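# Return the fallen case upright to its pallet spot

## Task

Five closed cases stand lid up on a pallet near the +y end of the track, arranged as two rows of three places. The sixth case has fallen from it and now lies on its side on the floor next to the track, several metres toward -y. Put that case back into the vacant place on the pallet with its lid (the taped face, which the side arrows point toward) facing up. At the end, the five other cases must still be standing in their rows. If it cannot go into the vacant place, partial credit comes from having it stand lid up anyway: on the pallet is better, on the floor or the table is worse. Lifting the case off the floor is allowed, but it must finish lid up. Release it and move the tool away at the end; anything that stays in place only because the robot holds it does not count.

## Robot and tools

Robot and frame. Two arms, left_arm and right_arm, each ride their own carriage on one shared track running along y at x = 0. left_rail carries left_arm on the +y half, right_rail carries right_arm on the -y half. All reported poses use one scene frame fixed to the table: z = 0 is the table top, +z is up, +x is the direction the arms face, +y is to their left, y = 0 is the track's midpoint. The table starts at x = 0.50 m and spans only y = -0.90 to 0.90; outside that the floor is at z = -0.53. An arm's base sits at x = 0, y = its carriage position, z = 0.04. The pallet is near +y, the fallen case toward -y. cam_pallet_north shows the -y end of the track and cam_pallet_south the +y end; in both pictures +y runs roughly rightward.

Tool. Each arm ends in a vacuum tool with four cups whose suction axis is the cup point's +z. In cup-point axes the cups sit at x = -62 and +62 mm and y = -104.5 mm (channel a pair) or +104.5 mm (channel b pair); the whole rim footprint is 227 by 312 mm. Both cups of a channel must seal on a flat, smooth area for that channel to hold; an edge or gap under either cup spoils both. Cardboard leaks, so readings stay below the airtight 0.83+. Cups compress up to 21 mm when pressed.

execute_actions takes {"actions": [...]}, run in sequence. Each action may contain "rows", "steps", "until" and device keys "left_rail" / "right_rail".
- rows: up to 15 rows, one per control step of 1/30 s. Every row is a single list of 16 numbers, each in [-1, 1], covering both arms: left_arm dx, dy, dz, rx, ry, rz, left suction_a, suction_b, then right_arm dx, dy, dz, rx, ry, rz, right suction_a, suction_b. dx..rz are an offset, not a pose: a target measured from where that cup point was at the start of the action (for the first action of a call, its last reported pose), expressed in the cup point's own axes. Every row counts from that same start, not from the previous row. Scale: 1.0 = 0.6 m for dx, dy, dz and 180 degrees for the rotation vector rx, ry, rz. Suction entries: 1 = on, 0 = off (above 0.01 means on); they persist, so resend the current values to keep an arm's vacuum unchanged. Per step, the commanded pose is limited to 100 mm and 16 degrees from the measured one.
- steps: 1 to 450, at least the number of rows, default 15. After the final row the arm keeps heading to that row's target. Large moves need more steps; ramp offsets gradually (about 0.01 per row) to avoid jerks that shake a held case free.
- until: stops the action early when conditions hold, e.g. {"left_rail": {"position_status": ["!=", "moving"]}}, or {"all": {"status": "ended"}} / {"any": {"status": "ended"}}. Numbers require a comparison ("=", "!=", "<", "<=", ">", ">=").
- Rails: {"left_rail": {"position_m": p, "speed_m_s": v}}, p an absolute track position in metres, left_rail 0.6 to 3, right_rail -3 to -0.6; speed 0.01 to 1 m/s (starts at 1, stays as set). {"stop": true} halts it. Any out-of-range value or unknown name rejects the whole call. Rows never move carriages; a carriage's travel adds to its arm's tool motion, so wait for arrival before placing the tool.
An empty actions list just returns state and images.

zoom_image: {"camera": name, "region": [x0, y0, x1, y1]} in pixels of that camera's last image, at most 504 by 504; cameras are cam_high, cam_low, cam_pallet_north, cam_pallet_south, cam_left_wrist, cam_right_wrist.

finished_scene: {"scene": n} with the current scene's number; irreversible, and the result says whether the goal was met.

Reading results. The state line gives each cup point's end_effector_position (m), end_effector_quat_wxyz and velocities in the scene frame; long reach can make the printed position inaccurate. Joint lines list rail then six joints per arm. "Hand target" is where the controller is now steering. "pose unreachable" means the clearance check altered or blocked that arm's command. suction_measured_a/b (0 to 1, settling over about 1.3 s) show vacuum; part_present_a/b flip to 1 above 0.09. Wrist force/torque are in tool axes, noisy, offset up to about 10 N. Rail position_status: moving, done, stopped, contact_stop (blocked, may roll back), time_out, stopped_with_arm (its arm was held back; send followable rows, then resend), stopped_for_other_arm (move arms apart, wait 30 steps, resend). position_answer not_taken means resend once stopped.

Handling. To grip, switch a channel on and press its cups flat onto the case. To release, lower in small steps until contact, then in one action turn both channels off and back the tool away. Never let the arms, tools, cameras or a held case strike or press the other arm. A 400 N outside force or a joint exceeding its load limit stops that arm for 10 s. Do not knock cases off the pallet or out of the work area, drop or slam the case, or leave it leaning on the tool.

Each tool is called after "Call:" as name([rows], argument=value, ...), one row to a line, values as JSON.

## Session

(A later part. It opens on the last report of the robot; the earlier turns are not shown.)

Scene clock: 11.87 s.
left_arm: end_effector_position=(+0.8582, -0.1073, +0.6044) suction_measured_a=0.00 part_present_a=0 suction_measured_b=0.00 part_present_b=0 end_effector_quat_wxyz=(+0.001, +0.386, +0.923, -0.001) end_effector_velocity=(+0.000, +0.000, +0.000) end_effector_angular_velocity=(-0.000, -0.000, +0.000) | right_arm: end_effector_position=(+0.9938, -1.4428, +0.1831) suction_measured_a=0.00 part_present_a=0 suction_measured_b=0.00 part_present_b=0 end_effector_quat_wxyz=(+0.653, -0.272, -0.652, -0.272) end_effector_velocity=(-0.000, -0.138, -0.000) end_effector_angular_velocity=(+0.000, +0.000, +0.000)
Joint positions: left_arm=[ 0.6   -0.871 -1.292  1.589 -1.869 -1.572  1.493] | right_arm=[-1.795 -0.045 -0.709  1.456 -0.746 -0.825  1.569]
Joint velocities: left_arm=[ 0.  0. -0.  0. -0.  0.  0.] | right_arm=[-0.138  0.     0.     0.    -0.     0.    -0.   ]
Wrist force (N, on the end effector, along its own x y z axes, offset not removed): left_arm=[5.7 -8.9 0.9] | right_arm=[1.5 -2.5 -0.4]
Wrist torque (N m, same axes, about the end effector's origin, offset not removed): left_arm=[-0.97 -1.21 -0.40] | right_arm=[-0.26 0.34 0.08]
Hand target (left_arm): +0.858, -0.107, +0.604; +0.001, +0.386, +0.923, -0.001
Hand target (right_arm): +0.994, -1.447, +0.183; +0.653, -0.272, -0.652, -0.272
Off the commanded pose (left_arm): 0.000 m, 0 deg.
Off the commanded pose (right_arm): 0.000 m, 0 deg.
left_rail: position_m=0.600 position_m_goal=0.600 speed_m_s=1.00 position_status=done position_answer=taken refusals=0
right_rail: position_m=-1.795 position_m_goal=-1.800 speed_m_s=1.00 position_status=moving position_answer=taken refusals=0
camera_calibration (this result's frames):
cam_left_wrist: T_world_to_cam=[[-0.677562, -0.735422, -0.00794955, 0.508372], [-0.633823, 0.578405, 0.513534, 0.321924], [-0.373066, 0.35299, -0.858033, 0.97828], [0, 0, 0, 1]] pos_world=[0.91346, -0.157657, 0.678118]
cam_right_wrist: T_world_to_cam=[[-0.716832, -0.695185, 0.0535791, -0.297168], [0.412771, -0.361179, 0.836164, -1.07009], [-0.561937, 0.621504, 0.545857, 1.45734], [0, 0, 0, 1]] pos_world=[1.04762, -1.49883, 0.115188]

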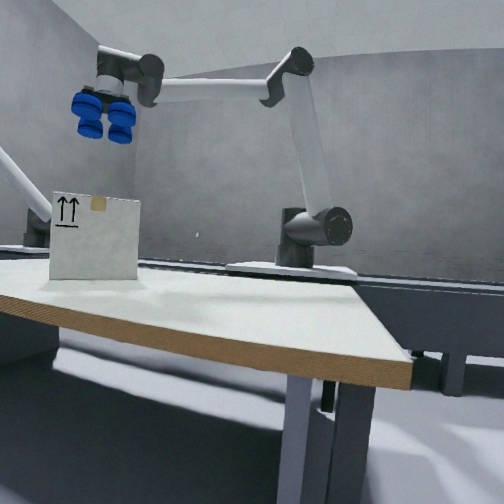

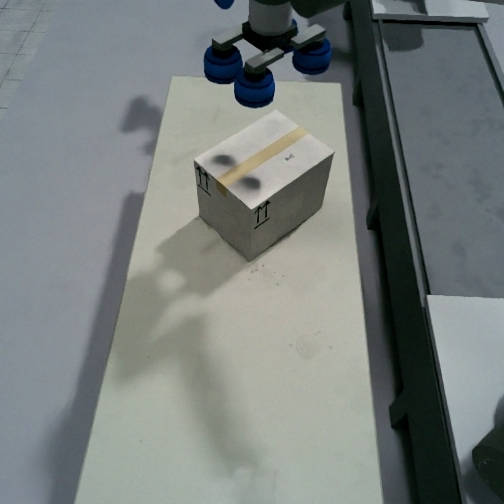

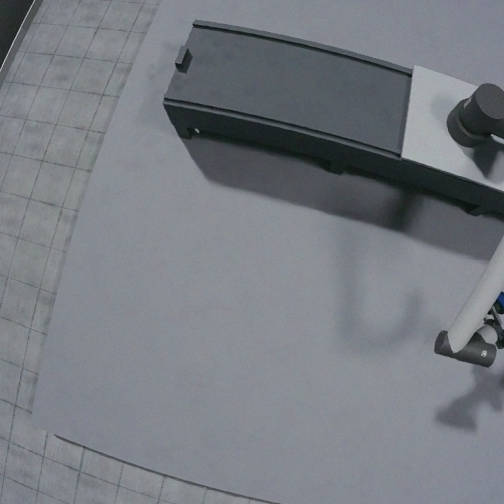

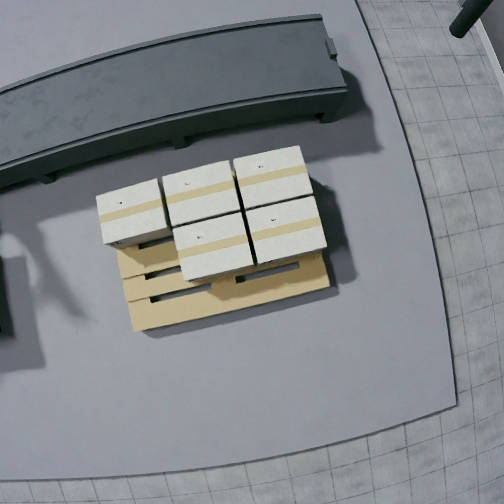

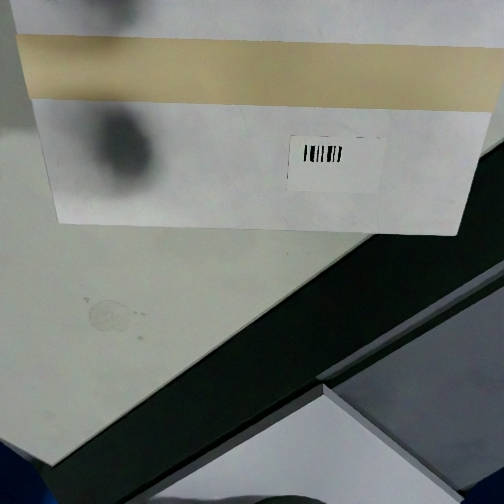

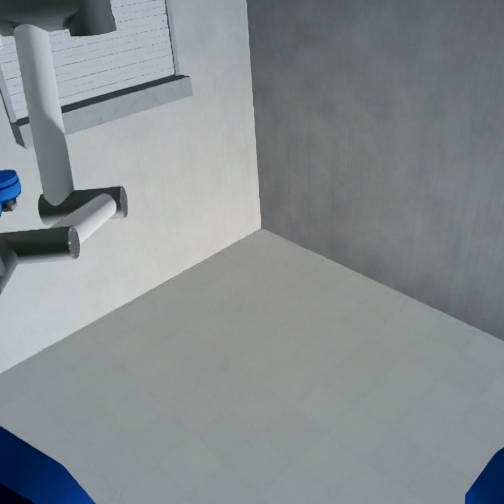

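Call:
execute_actions([
  {"rows":[[0,-0.005,0.05,0,0,0,0,0,0,0,0,0,0,0,0,0],[0,-0.01,0.12,0,0,0,0,0,0,0,0,0,0,0,0,0],[0,-0.012,0.507,0,0,-0.005,0,0,0,0,0,0,0,0,0,0]],"steps":28},
  {"rows":[[0,0,0.01,0,0,0,1,1,0,0,0,0,0,0,0,0],[0,0,0.016,0,0,0,1,1,0,0,0,0,0,0,0,0],[0,0,0.022,0,0,0,1,1,0,0,0,0,0,0,0,0],[0,0,0.028,0,0,0,1,1,0,0,0,0,0,0,0,0],[0,0,0.034,0,0,0,1,1,0,0,0,0,0,0,0,0],[0,0,0.04,0,0,0,1,1,0,0,0,0,0,0,0,0]],"steps":18},
])

Scene clock: 13.80 s.
left_arm: end_effector_position=(+0.8526, -0.1129, +0.2786) suction_measured_a=0.91 part_present_a=1 suction_measured_b=0.91 part_present_b=1 end_effector_quat_wxyz=(+0.000, +0.379, +0.926, -0.001) end_effector_velocity=(-0.000, +0.000, -0.004) end_effector_angular_velocity=(+0.001, +0.001, +0.000) | right_arm: end_effector_position=(+0.9938, -1.4474, +0.1831) suction_measured_a=0.00 part_present_a=0 suction_measured_b=0.00 part_present_b=0 end_effector_quat_wxyz=(+0.653, -0.272, -0.652, -0.272) end_effector_velocity=(+0.000, -0.000, +0.000) end_effector_angular_velocity=(-0.000, -0.000, +0.000)
Joint positions: left_arm=[ 0.6   -0.878 -1.107  1.827 -2.293 -1.572  1.47 ] | right_arm=[-1.8   -0.045 -0.709  1.456 -0.746 -0.825  1.569]
Joint velocities: left_arm=[ 0.    -0.     0.003  0.002 -0.004 -0.    -0.   ] | right_arm=[ 0. -0. -0.  0.  0. -0.  0.]
Wrist force (N, on the end effector, along its own x y z axes, offset not removed): left_arm=[3.1 -0.3 -24.0] | right_arm=[-2.1 -1.2 3.3]
Wrist torque (N m, same axes, about the end effector's origin, offset not removed): left_arm=[3.89 -1.79 -0.52] | right_arm=[-0.09 0.74 0.04]
Hand target (left_arm): +0.853, -0.113, +0.278; +0.000, +0.379, +0.926, -0.001
Hand target (right_arm): +0.994, -1.447, +0.183; +0.653, -0.272, -0.652, -0.272
Off the commanded pose (left_arm): 0.000 m, 0 deg.
Off the commanded pose (right_arm): 0.000 m, 0 deg.
left_rail: position_m=0.600 position_m_goal=0.600 speed_m_s=1.00 position_status=done position_answer=taken refusals=0
right_rail: position_m=-1.800 position_m_goal=-1.800 speed_m_s=1.00 position_status=done position_answer=taken refusals=0
camera_calibration (this result's frames):
cam_left_wrist: T_world_to_cam=[[-0.66596, -0.745946, -0.00785563, 0.486715], [-0.642633, 0.568314, 0.513851, 0.495284], [-0.37884, 0.347252, -0.857844, 0.702846], [0, 0, 0, 1]] pos_world=[0.908685, -0.162479, 0.352253]
cam_right_wrist: T_world_to_cam=[[-0.71682, -0.695197, 0.0535797, -0.300391], [0.412778, -0.361172, 0.836163, -1.07174], [-0.561946, 0.621495, 0.545857, 1.46019], [0, 0, 0, 1]] pos_world=[1.04761, -1.50341, 0.115187]

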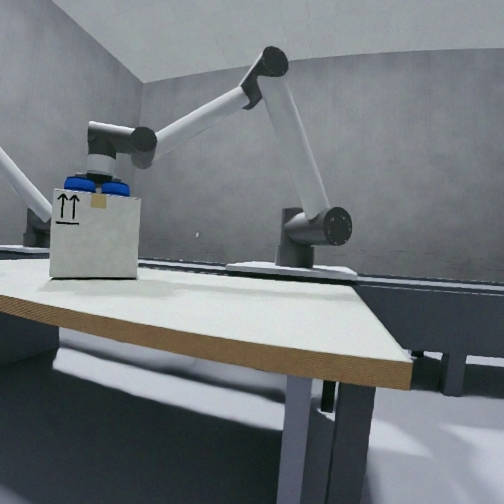

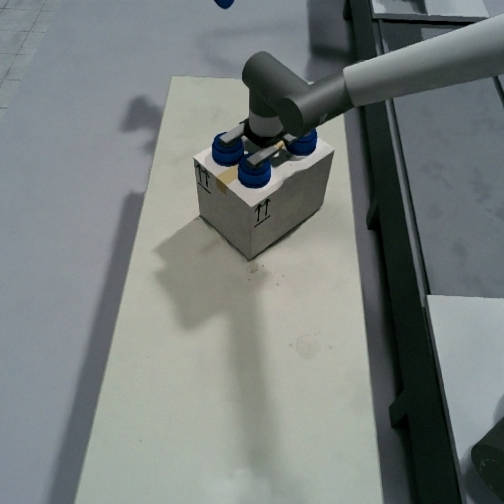

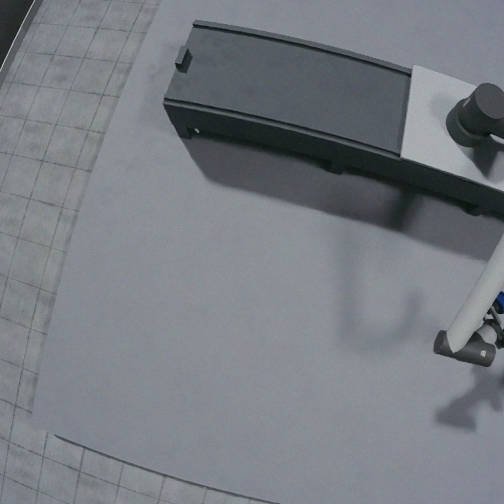

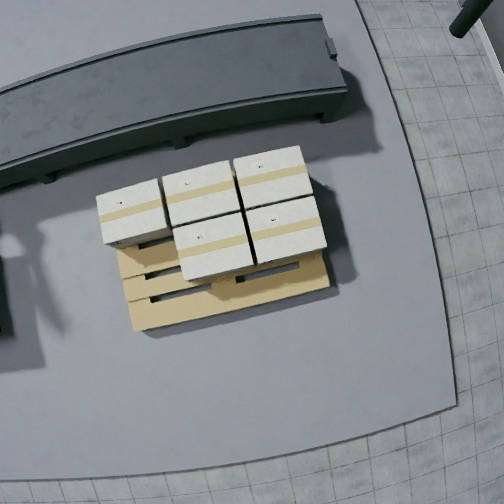

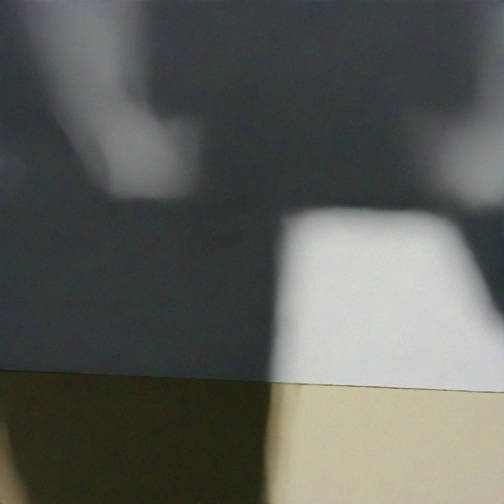

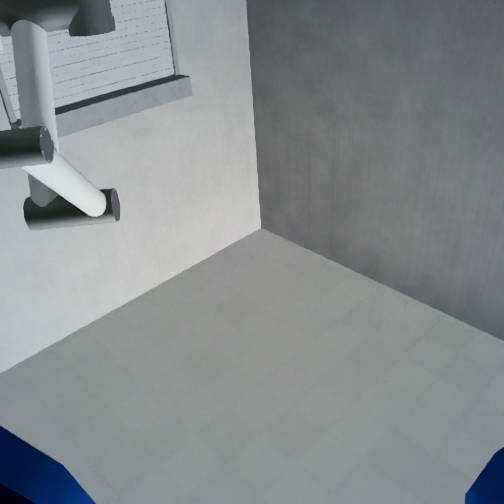

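Call:
execute_actions([
  {"rows":[[0,0,-0.015,0,0,0,1,1,0,0,0,0,0,0,0,0],[0,0,-0.035,0,0,0,1,1,0,0,0,0,0,0,0,0],[0,0,-0.055,0,0,0,1,1,0,0,0,0,0,0,0,0],[0.005,0.01,-0.07,0,0,-0.005,1,1,0,0,0,0,0,0,0,0],[0.015,0.03,-0.07,0,0,-0.01,1,1,0,0,0,0,0,0,0,0],[0.025,0.055,-0.07,0,0,-0.02,1,1,0,0,0,0,0,0,0,0],[0.04,0.085,-0.07,0,0,-0.035,1,1,0,0,0,0,0,0,0,0],[0.055,0.12,-0.07,0,0,-0.05,1,1,0,0,0,0,0,0,0,0],[0.457,0.976,-0.07,0,0,-0.264,1,1,0,0,0,0,0,0,0,0]],"left_rail":{"position_m":2.216},"steps":54},
  {"rows":[[0,0,0.05,0,0,0,1,1,0,0,0,0,0,0,0,0],[0,0,0.1,0,0,0,1,1,0,0,0,0,0,0,0,0],[0,0,0.19,0,0,0,1,1,0,0,0,0,0,0,0,0]],"steps":18},
])

Call:
zoom_image(camera="cam_pallet_south", region=[60,150,280,370])

Scene clock: 16.37 s.
left_arm: end_effector_position=(+1.0673, +2.1118, +0.2065) suction_measured_a=0.91 part_present_a=1 suction_measured_b=0.91 part_present_b=1 end_effector_quat_wxyz=(-0.000, -0.026, +1.000, -0.001) end_effector_velocity=(+0.003, -0.001, -0.013) end_effector_angular_velocity=(-0.000, -0.003, +0.000) | right_arm: end_effector_position=(+0.9938, -1.4474, +0.1831) suction_measured_a=0.00 part_present_a=0 suction_measured_b=0.00 part_present_b=0 end_effector_quat_wxyz=(+0.653, -0.272, -0.652, -0.272) end_effector_velocity=(-0.000, -0.000, -0.000) end_effector_angular_velocity=(-0.000, +0.000, -0.000)
Joint positions: left_arm=[ 2.216 -0.286 -1.079  1.917 -2.409 -1.572  1.232] | right_arm=[-1.8   -0.045 -0.709  1.456 -0.746 -0.825  1.569]
Joint velocities: left_arm=[ 0.     0.     0.014  0.002 -0.02   0.    -0.   ] | right_arm=[ 0. -0.  0. -0.  0. -0.  0.]
Wrist force (N, on the end effector, along its own x y z axes, offset not removed): left_arm=[5.3 -4.6 -21.3] | right_arm=[-2.6 -3.1 0.0]
Wrist torque (N m, same axes, about the end effector's origin, offset not removed): left_arm=[4.08 -2.44 -0.36] | right_arm=[-0.21 0.89 0.08]
Hand target (left_arm): +1.068, +2.112, +0.205; -0.000, -0.026, +1.000, -0.001
Hand target (right_arm): +0.994, -1.447, +0.183; +0.653, -0.272, -0.652, -0.272
Off the commanded pose (left_arm): 0.002 m, 0 deg.
Off the commanded pose (right_arm): 0.000 m, 0 deg.
left_rail: position_m=2.216 position_m_goal=2.216 speed_m_s=1.00 position_status=done position_answer=taken refusals=0
right_rail: position_m=-1.800 position_m_goal=-1.800 speed_m_s=1.00 position_status=done position_answer=taken refusals=0
camera_calibration (this result's frames):
cam_left_wrist: T_world_to_cam=[[0.100487, -0.994908, -0.00779226, 1.99637], [-0.852072, -0.0900984, 0.515611, 1.01959], [-0.513688, -0.0451724, -0.856787, 0.922232], [0, 0, 0, 1]] pos_world=[1.1419, 2.11973, 0.279999]
cam_right_wrist: T_world_to_cam=[[-0.71682, -0.695197, 0.0535796, -0.300391], [0.412778, -0.361173, 0.836163, -1.07174], [-0.561946, 0.621495, 0.545857, 1.46019], [0, 0, 0, 1]] pos_world=[1.04761, -1.50341, 0.115187]

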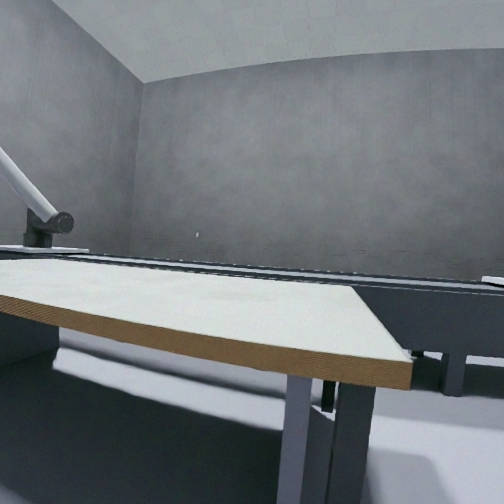

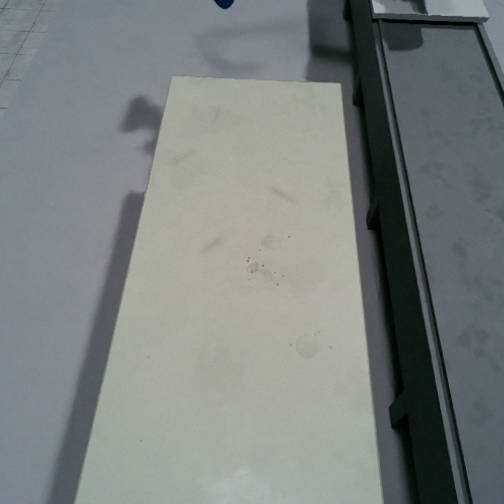

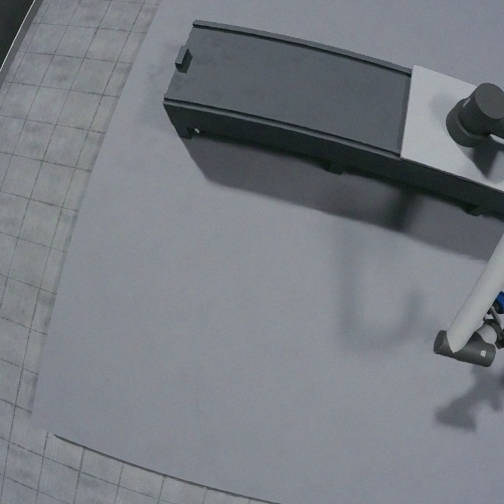

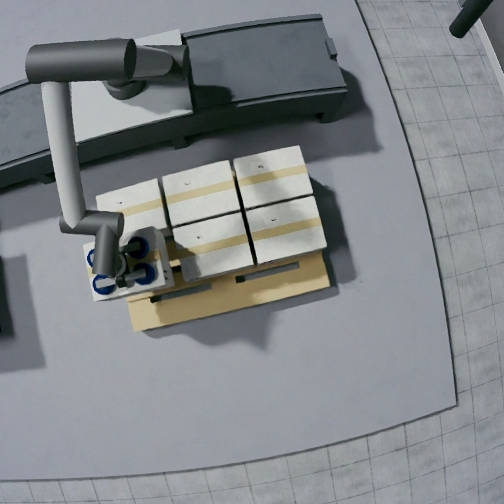

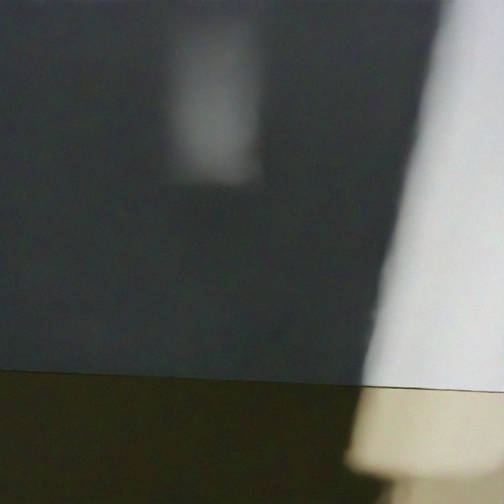

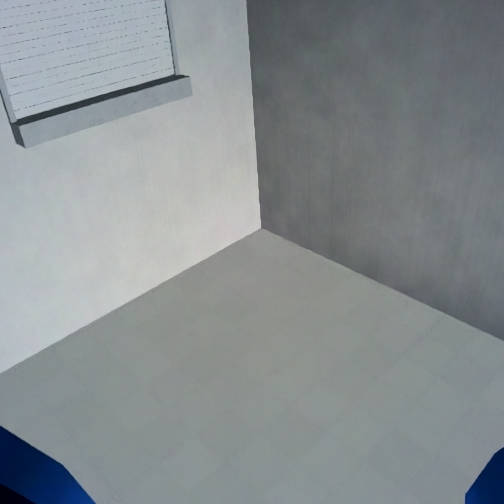

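Region (60, 150, 280, 370) of cam_pallet_south's 504x504 image, scaled by 2.291, with more detail than that image has.

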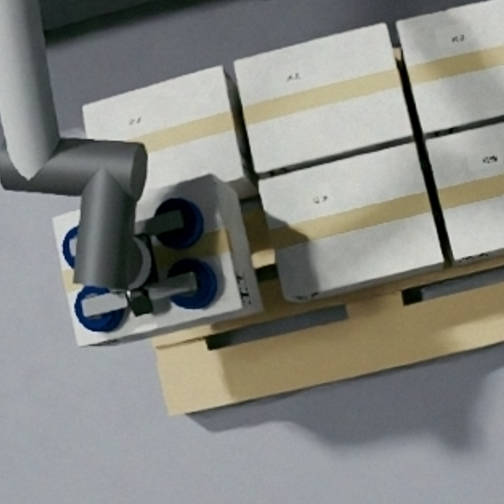

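Clear on both sides. Descend to z≈−0.10, shifting in a little.

Call:
execute_actions([
  {"rows":[[0,0,0.04,0,0,0,1,1,0,0,0,0,0,0,0,0],[0,0,0.1,0,0,0,1,1,0,0,0,0,0,0,0,0],[0.013,0.013,0.51,0,0,0,1,1,0,0,0,0,0,0,0,0]],"steps":30},
])

Call:
zoom_image(camera="cam_pallet_south", region=[80,160,260,340])

Scene clock: 17.47 s.
left_arm: end_effector_position=(+1.0585, +2.1185, -0.0982) suction_measured_a=0.91 part_present_a=1 suction_measured_b=0.91 part_present_b=1 end_effector_quat_wxyz=(-0.000, -0.026, +1.000, -0.001) end_effector_velocity=(+0.003, -0.000, -0.012) end_effector_angular_velocity=(-0.000, -0.001, +0.000) | right_arm: end_effector_position=(+0.9938, -1.4474, +0.1831) suction_measured_a=0.00 part_present_a=0 suction_measured_b=0.00 part_present_b=0 end_effector_quat_wxyz=(+0.653, -0.272, -0.652, -0.272) end_effector_velocity=(+0.000, -0.000, -0.000) end_effector_angular_velocity=(-0.000, +0.000, -0.000)
Joint positions: left_arm=[ 2.216 -0.282 -0.761  1.966 -2.776 -1.572  1.236] | right_arm=[-1.8   -0.045 -0.709  1.456 -0.746 -0.825  1.569]
Joint velocities: left_arm=[ 0.     0.001  0.016 -0.006 -0.011 -0.     0.001] | right_arm=[ 0. -0.  0. -0. -0.  0.  0.]
Wrist force (N, on the end effector, along its own x y z axes, offset not removed): left_arm=[1.7 -4.0 -26.7] | right_arm=[4.9 -2.3 4.7]
Wrist torque (N m, same axes, about the end effector's origin, offset not removed): left_arm=[4.11 -1.86 -0.46] | right_arm=[-0.20 -0.18 0.11]
Hand target (left_arm): +1.059, +2.118, -0.100; -0.000, -0.026, +1.000, -0.001
Hand target (right_arm): +0.994, -1.447, +0.183; +0.653, -0.272, -0.652, -0.272
Off the commanded pose (left_arm): 0.001 m, 0 deg.
Off the commanded pose (right_arm): 0.000 m, 0 deg.
left_rail: position_m=2.216 position_m_goal=2.216 speed_m_s=1.00 position_status=done position_answer=taken refusals=0
right_rail: position_m=-1.800 position_m_goal=-1.800 speed_m_s=1.00 position_status=done position_answer=taken refusals=0
camera_calibration (this result's frames):
cam_left_wrist: T_world_to_cam=[[0.100488, -0.994908, -0.00774425, 2.00152], [-0.852022, -0.0900702, 0.515699, 1.16968], [-0.513771, -0.0452233, -0.856735, 0.657135], [0, 0, 0, 1]] pos_world=[1.13308, 2.1264, -0.0247113]
cam_right_wrist: T_world_to_cam=[[-0.71682, -0.695197, 0.0535796, -0.300391], [0.412778, -0.361173, 0.836163, -1.07174], [-0.561946, 0.621495, 0.545857, 1.46019], [0, 0, 0, 1]] pos_world=[1.04761, -1.50341, 0.115187]

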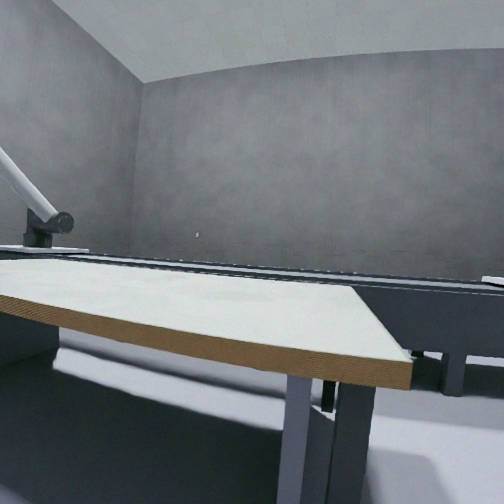

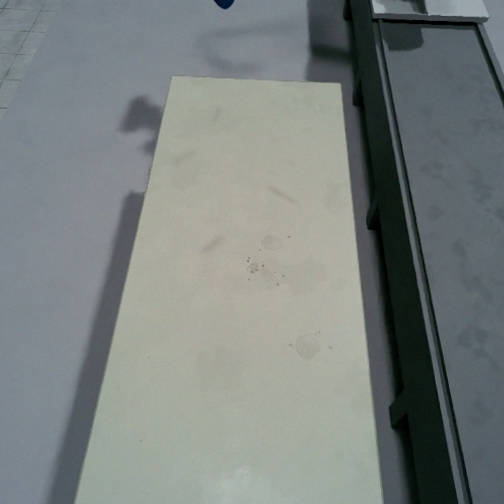

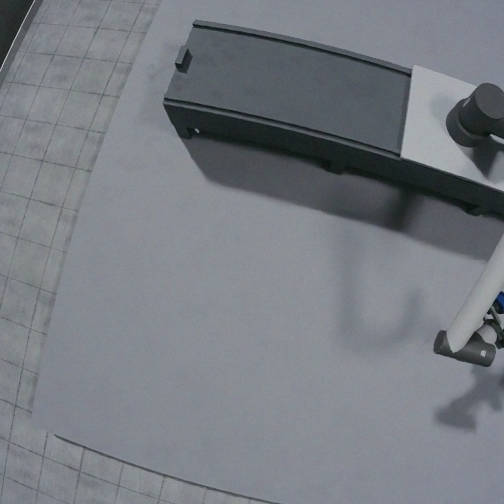

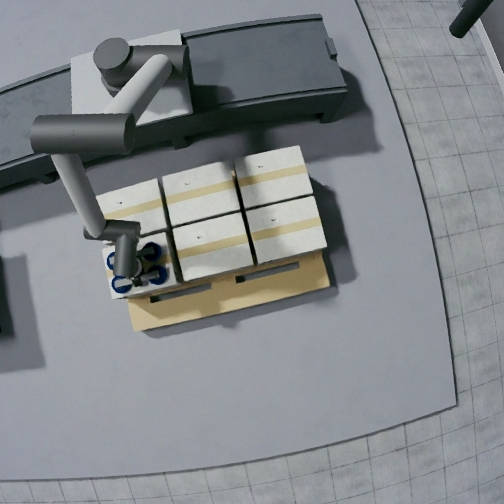

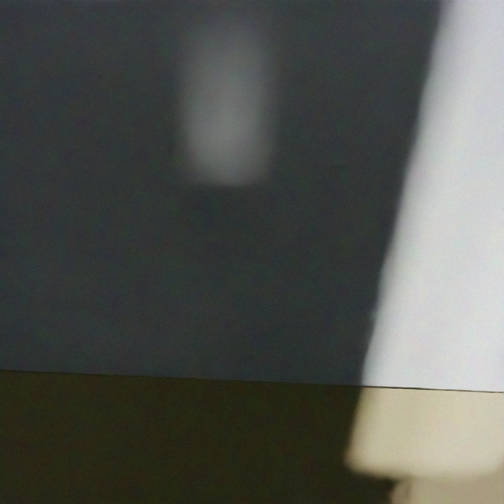

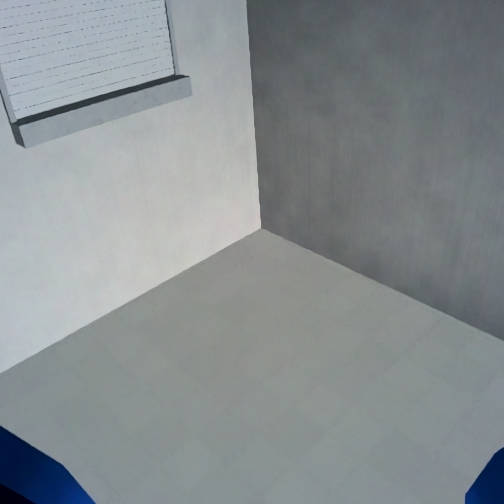

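Region (80, 160, 260, 340) of cam_pallet_south's 504x504 image, scaled by 2.800, with more detail than that image has.

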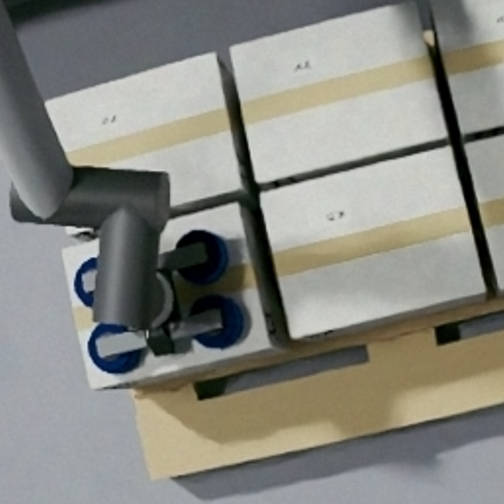

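Call:
execute_actions([
  {"rows":[[0.006,0.006,0.008,0,0,0,1,1,0,0,0,0,0,0,0,0],[0.012,0.012,0.014,0,0,0,1,1,0,0,0,0,0,0,0,0],[0.012,0.012,0.02,0,0,0,1,1,0,0,0,0,0,0,0,0]],"steps":12},
])

Call:
zoom_image(camera="cam_pallet_south", region=[90,190,230,330])

Scene clock: 17.97 s.
left_arm: end_effector_position=(+1.0514, +2.1249, -0.1096) suction_measured_a=0.91 part_present_a=1 suction_measured_b=0.91 part_present_b=1 end_effector_quat_wxyz=(-0.000, -0.026, +1.000, -0.001) end_effector_velocity=(-0.003, +0.003, -0.006) end_effector_angular_velocity=(-0.000, -0.001, -0.000) | right_arm: end_effector_position=(+0.9938, -1.4474, +0.1831) suction_measured_a=0.00 part_present_a=0 suction_measured_b=0.00 part_present_b=0 end_effector_quat_wxyz=(+0.653, -0.272, -0.652, -0.272) end_effector_velocity=(+0.000, +0.000, +0.000) end_effector_angular_velocity=(-0.000, -0.000, -0.000)
Joint positions: left_arm=[ 2.216 -0.278 -0.751  1.976 -2.796 -1.572  1.24 ] | right_arm=[-1.8   -0.045 -0.709  1.456 -0.746 -0.825  1.569]
Joint velocities: left_arm=[ 0.     0.002  0.006  0.005 -0.011  0.     0.002] | right_arm=[ 0.  0. -0.  0.  0.  0.  0.]
Wrist force (N, on the end effector, along its own x y z axes, offset not removed): left_arm=[5.2 -5.0 -23.5] | right_arm=[2.1 3.2 5.4]
Wrist torque (N m, same axes, about the end effector's origin, offset not removed): left_arm=[3.81 -2.21 -0.45] | right_arm=[0.52 0.15 0.11]
Hand target (left_arm): +1.051, +2.125, -0.110; -0.000, -0.026, +1.000, -0.001
Hand target (right_arm): +0.994, -1.447, +0.183; +0.653, -0.272, -0.652, -0.272
Off the commanded pose (left_arm): 0.001 m, 0 deg.
Off the commanded pose (right_arm): 0.000 m, 0 deg.
left_rail: position_m=2.216 position_m_goal=2.216 speed_m_s=1.00 position_status=done position_answer=taken refusals=0
right_rail: position_m=-1.800 position_m_goal=-1.800 speed_m_s=1.00 position_status=done position_answer=taken refusals=0
camera_calibration (this result's frames):
cam_left_wrist: T_world_to_cam=[[0.100501, -0.994907, -0.00775152, 2.00854], [-0.852011, -0.0900843, 0.515715, 1.17002], [-0.513786, -0.0452254, -0.856725, 0.644072], [0, 0, 0, 1]] pos_world=[1.12593, 2.13284, -0.0360369]
cam_right_wrist: T_world_to_cam=[[-0.71682, -0.695197, 0.0535797, -0.300391], [0.412778, -0.361173, 0.836163, -1.07174], [-0.561946, 0.621495, 0.545857, 1.46019], [0, 0, 0, 1]] pos_world=[1.04761, -1.50341, 0.115187]

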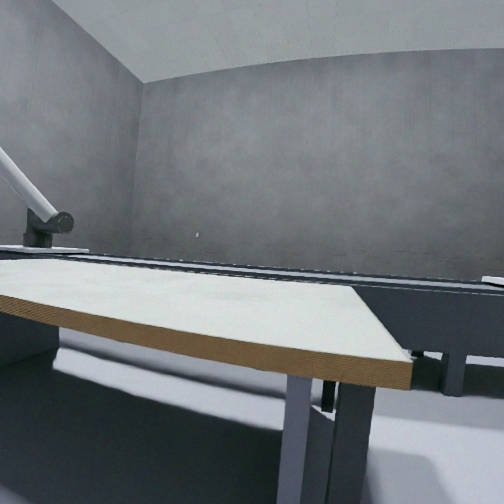

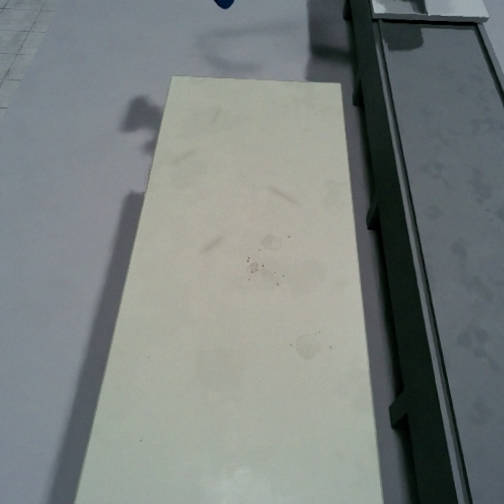

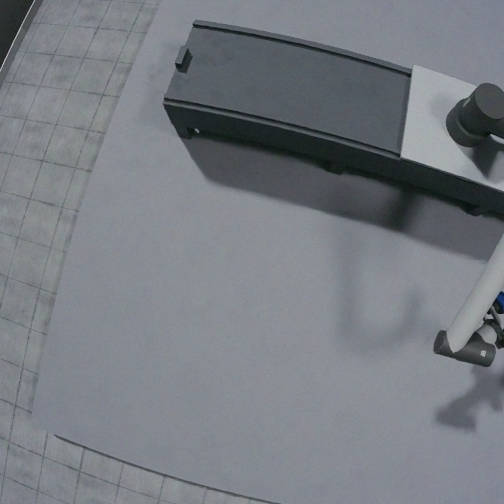

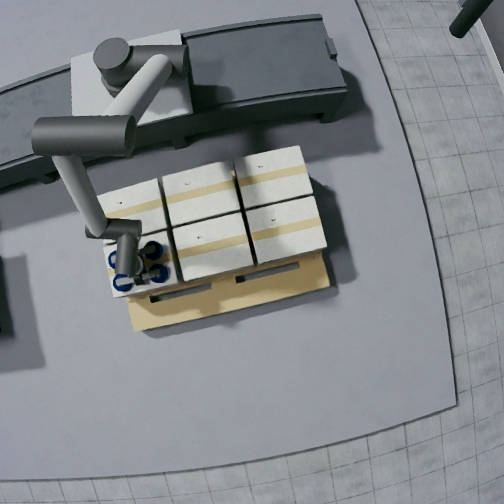

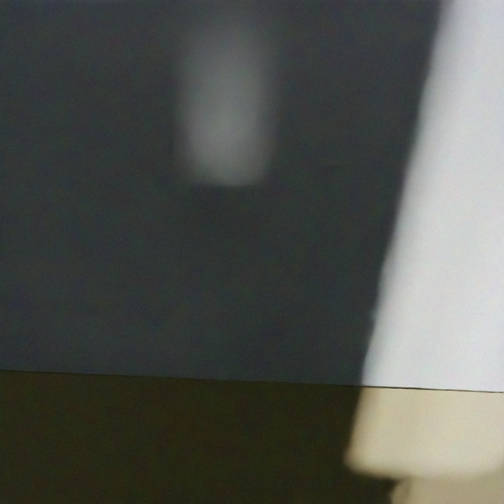

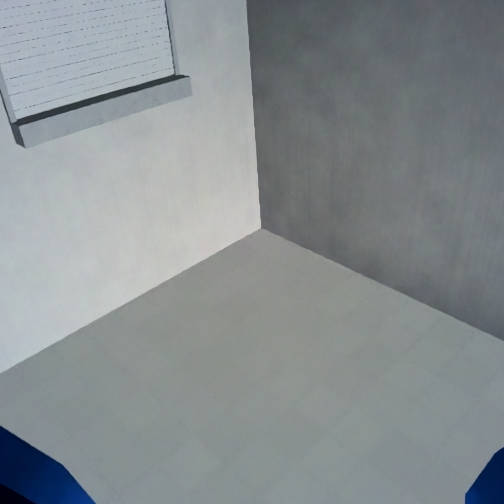

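Region (90, 190, 230, 330) of cam_pallet_south's 504x504 image, scaled by 3.600, with more detail than that image has.

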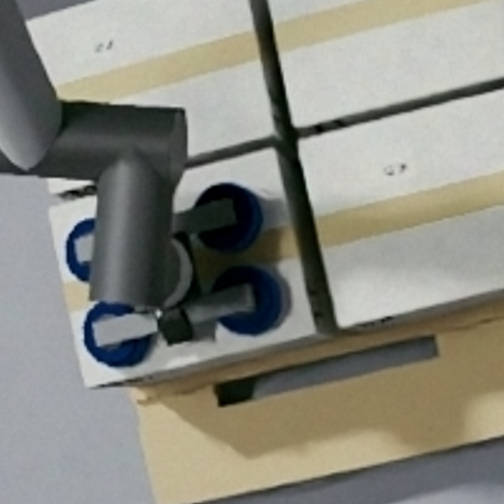

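Call:
execute_actions([
  {"rows":[[0,0.004,0.006,0,0,0,1,1,0,0,0,0,0,0,0,0]],"steps":9},
])

Scene clock: 18.47 s.
left_arm: end_effector_position=(+1.0511, +2.1271, -0.1129) suction_measured_a=0.91 part_present_a=1 suction_measured_b=0.91 part_present_b=1 end_effector_quat_wxyz=(-0.000, -0.026, +1.000, -0.001) end_effector_velocity=(+0.001, +0.002, -0.003) end_effector_angular_velocity=(-0.000, -0.001, -0.000) | right_arm: end_effector_position=(+0.9938, -1.4474, +0.1831) suction_measured_a=0.00 part_present_a=0 suction_measured_b=0.00 part_present_b=0 end_effector_quat_wxyz=(+0.653, -0.272, -0.652, -0.272) end_effector_velocity=(+0.000, +0.000, +0.000) end_effector_angular_velocity=(-0.000, -0.000, +0.000)
Joint positions: left_arm=[ 2.216 -0.276 -0.747  1.977 -2.8   -1.572  1.242] | right_arm=[-1.8   -0.045 -0.709  1.456 -0.746 -0.825  1.569]
Joint velocities: left_arm=[ 0.     0.002  0.004 -0.001 -0.003 -0.     0.002] | right_arm=[ 0.  0. -0.  0. -0.  0. -0.]
Wrist force (N, on the end effector, along its own x y z axes, offset not removed): left_arm=[1.6 -6.8 -24.9] | right_arm=[-1.6 -0.6 -0.8]
Wrist torque (N m, same axes, about the end effector's origin, offset not removed): left_arm=[3.66 -1.87 -0.44] | right_arm=[-0.05 0.63 0.00]
Hand target (left_arm): +1.051, +2.127, -0.113; -0.000, -0.026, +1.000, -0.001
Hand target (right_arm): +0.994, -1.447, +0.183; +0.653, -0.272, -0.652, -0.272
Off the commanded pose (left_arm): 0.000 m, 0 deg.
Off the commanded pose (right_arm): 0.000 m, 0 deg.
left_rail: position_m=2.216 position_m_goal=2.216 speed_m_s=1.00 position_status=done position_answer=taken refusals=0
right_rail: position_m=-1.800 position_m_goal=-1.800 speed_m_s=1.00 position_status=done position_answer=taken refusals=0
camera_calibration (this result's frames):
cam_left_wrist: T_world_to_cam=[[0.100504, -0.994906, -0.00779246, 2.01072], [-0.851956, -0.0901036, 0.515803, 1.17171], [-0.513878, -0.0452016, -0.856672, 0.641241], [0, 0, 0, 1]] pos_world=[1.12568, 2.13504, -0.0393733]
cam_right_wrist: T_world_to_cam=[[-0.71682, -0.695197, 0.0535795, -0.300391], [0.412778, -0.361173, 0.836163, -1.07174], [-0.561946, 0.621495, 0.545857, 1.46019], [0, 0, 0, 1]] pos_world=[1.04761, -1.50341, 0.115187]

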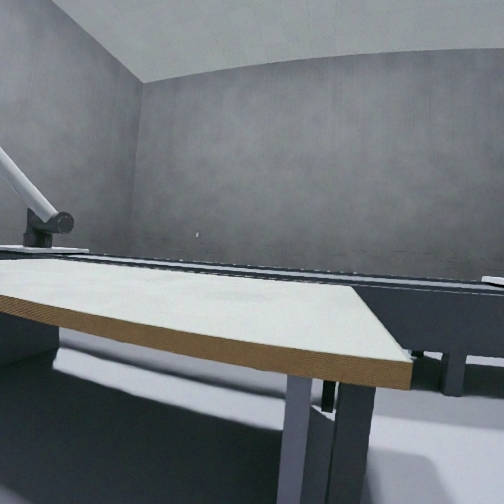

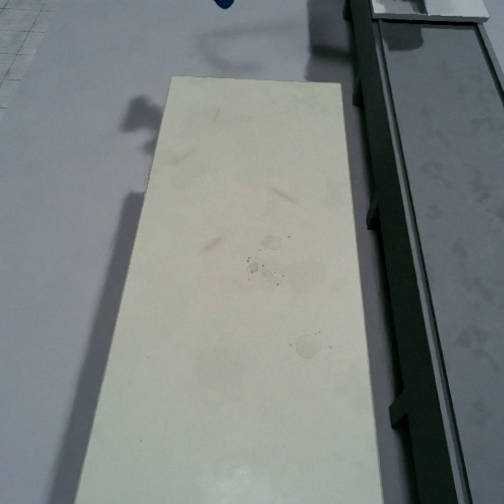

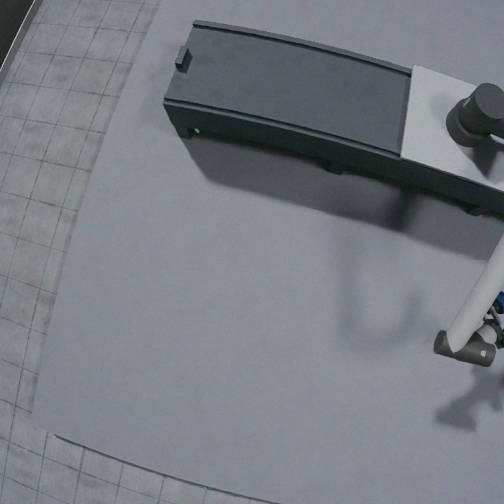

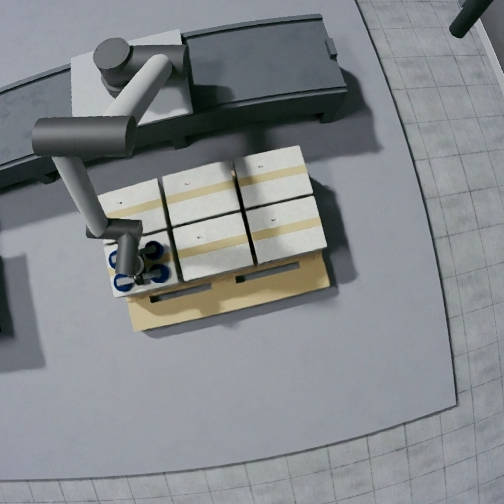

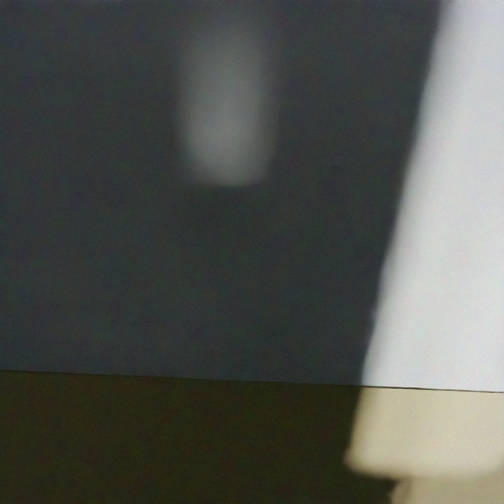

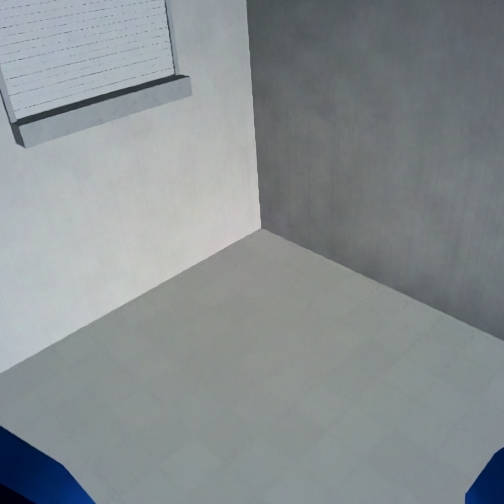

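Call:
execute_actions([
  {"rows":[[0,0,0.006,0,0,0,1,1,0,0,0,0,0,0,0,0]],"steps":9},
])

Scene clock: 18.80 s.
left_arm: end_effector_position=(+1.0511, +2.1272, -0.1161) suction_measured_a=0.91 part_present_a=1 suction_measured_b=0.91 part_present_b=1 end_effector_quat_wxyz=(-0.000, -0.026, +1.000, -0.001) end_effector_velocity=(+0.000, -0.000, -0.003) end_effector_angular_velocity=(-0.000, -0.000, +0.000) | right_arm: end_effector_position=(+0.9938, -1.4474, +0.1831) suction_measured_a=0.00 part_present_a=0 suction_measured_b=0.00 part_present_b=0 end_effector_quat_wxyz=(+0.653, -0.272, -0.652, -0.272) end_effector_velocity=(-0.000, -0.000, -0.000) end_effector_angular_velocity=(+0.000, +0.000, +0.000)
Joint positions: left_arm=[ 2.216 -0.276 -0.743  1.976 -2.803 -1.572  1.242] | right_arm=[-1.8   -0.045 -0.709  1.456 -0.746 -0.825  1.569]
Joint velocities: left_arm=[ 0.     0.     0.004 -0.001 -0.004 -0.    -0.   ] | right_arm=[ 0. -0.  0.  0.  0. -0. -0.]
Wrist force (N, on the end effector, along its own x y z axes, offset not removed): left_arm=[0.6 -7.3 -24.6] | right_arm=[0.3 2.9 2.8]
Wrist torque (N m, same axes, about the end effector's origin, offset not removed): left_arm=[3.61 -1.65 -0.53] | right_arm=[0.40 0.45 0.07]
Hand target (left_arm): +1.051, +2.127, -0.116; -0.000, -0.026, +1.000, -0.001
Hand target (right_arm): +0.994, -1.447, +0.183; +0.653, -0.272, -0.652, -0.272
Off the commanded pose (left_arm): 0.000 m, 0 deg.
Off the commanded pose (right_arm): 0.000 m, 0 deg.
left_rail: position_m=2.216 position_m_goal=2.216 speed_m_s=1.00 position_status=done position_answer=taken refusals=0
right_rail: position_m=-1.800 position_m_goal=-1.800 speed_m_s=1.00 position_status=done position_answer=taken refusals=0
camera_calibration (this result's frames):
cam_left_wrist: T_world_to_cam=[[0.100506, -0.994906, -0.00779833, 2.0108], [-0.851948, -0.090107, 0.515816, 1.17339], [-0.513891, -0.0451986, -0.856664, 0.638479], [0, 0, 0, 1]] pos_world=[1.12568, 2.13515, -0.0426125]
cam_right_wrist: T_world_to_cam=[[-0.71682, -0.695197, 0.0535797, -0.300391], [0.412778, -0.361172, 0.836163, -1.07174], [-0.561946, 0.621495, 0.545857, 1.46019], [0, 0, 0, 1]] pos_world=[1.04761, -1.50341, 0.115187]

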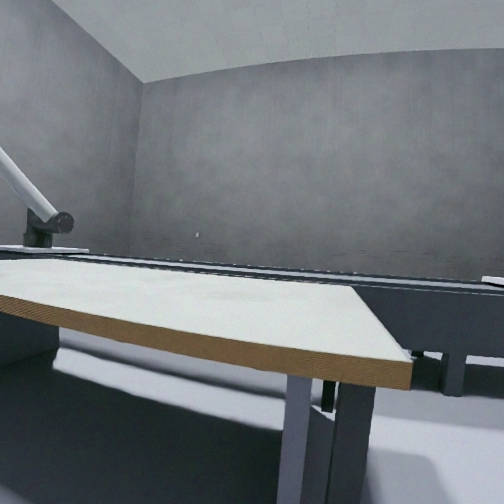

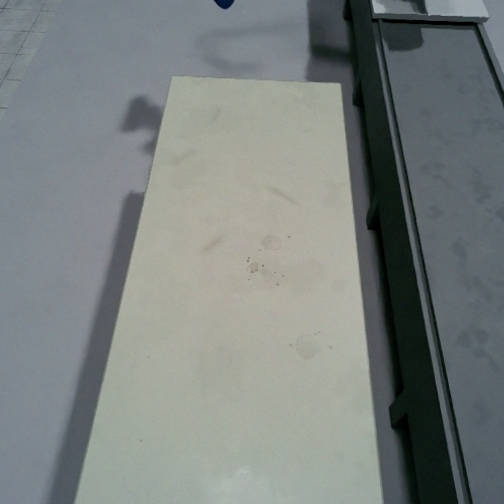

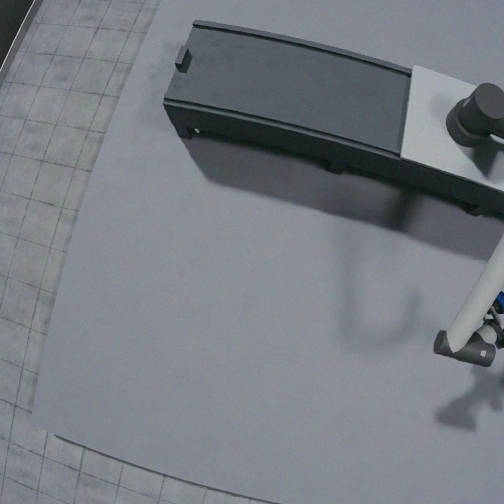

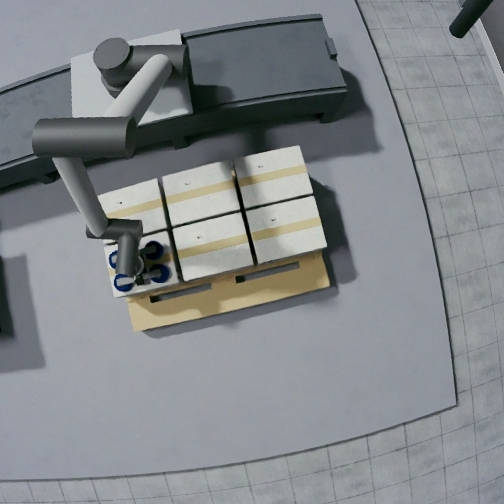

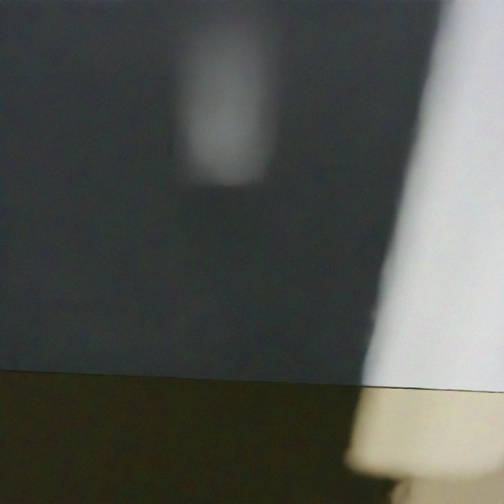

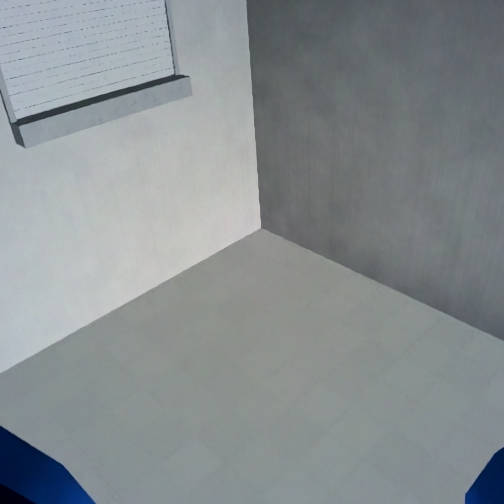

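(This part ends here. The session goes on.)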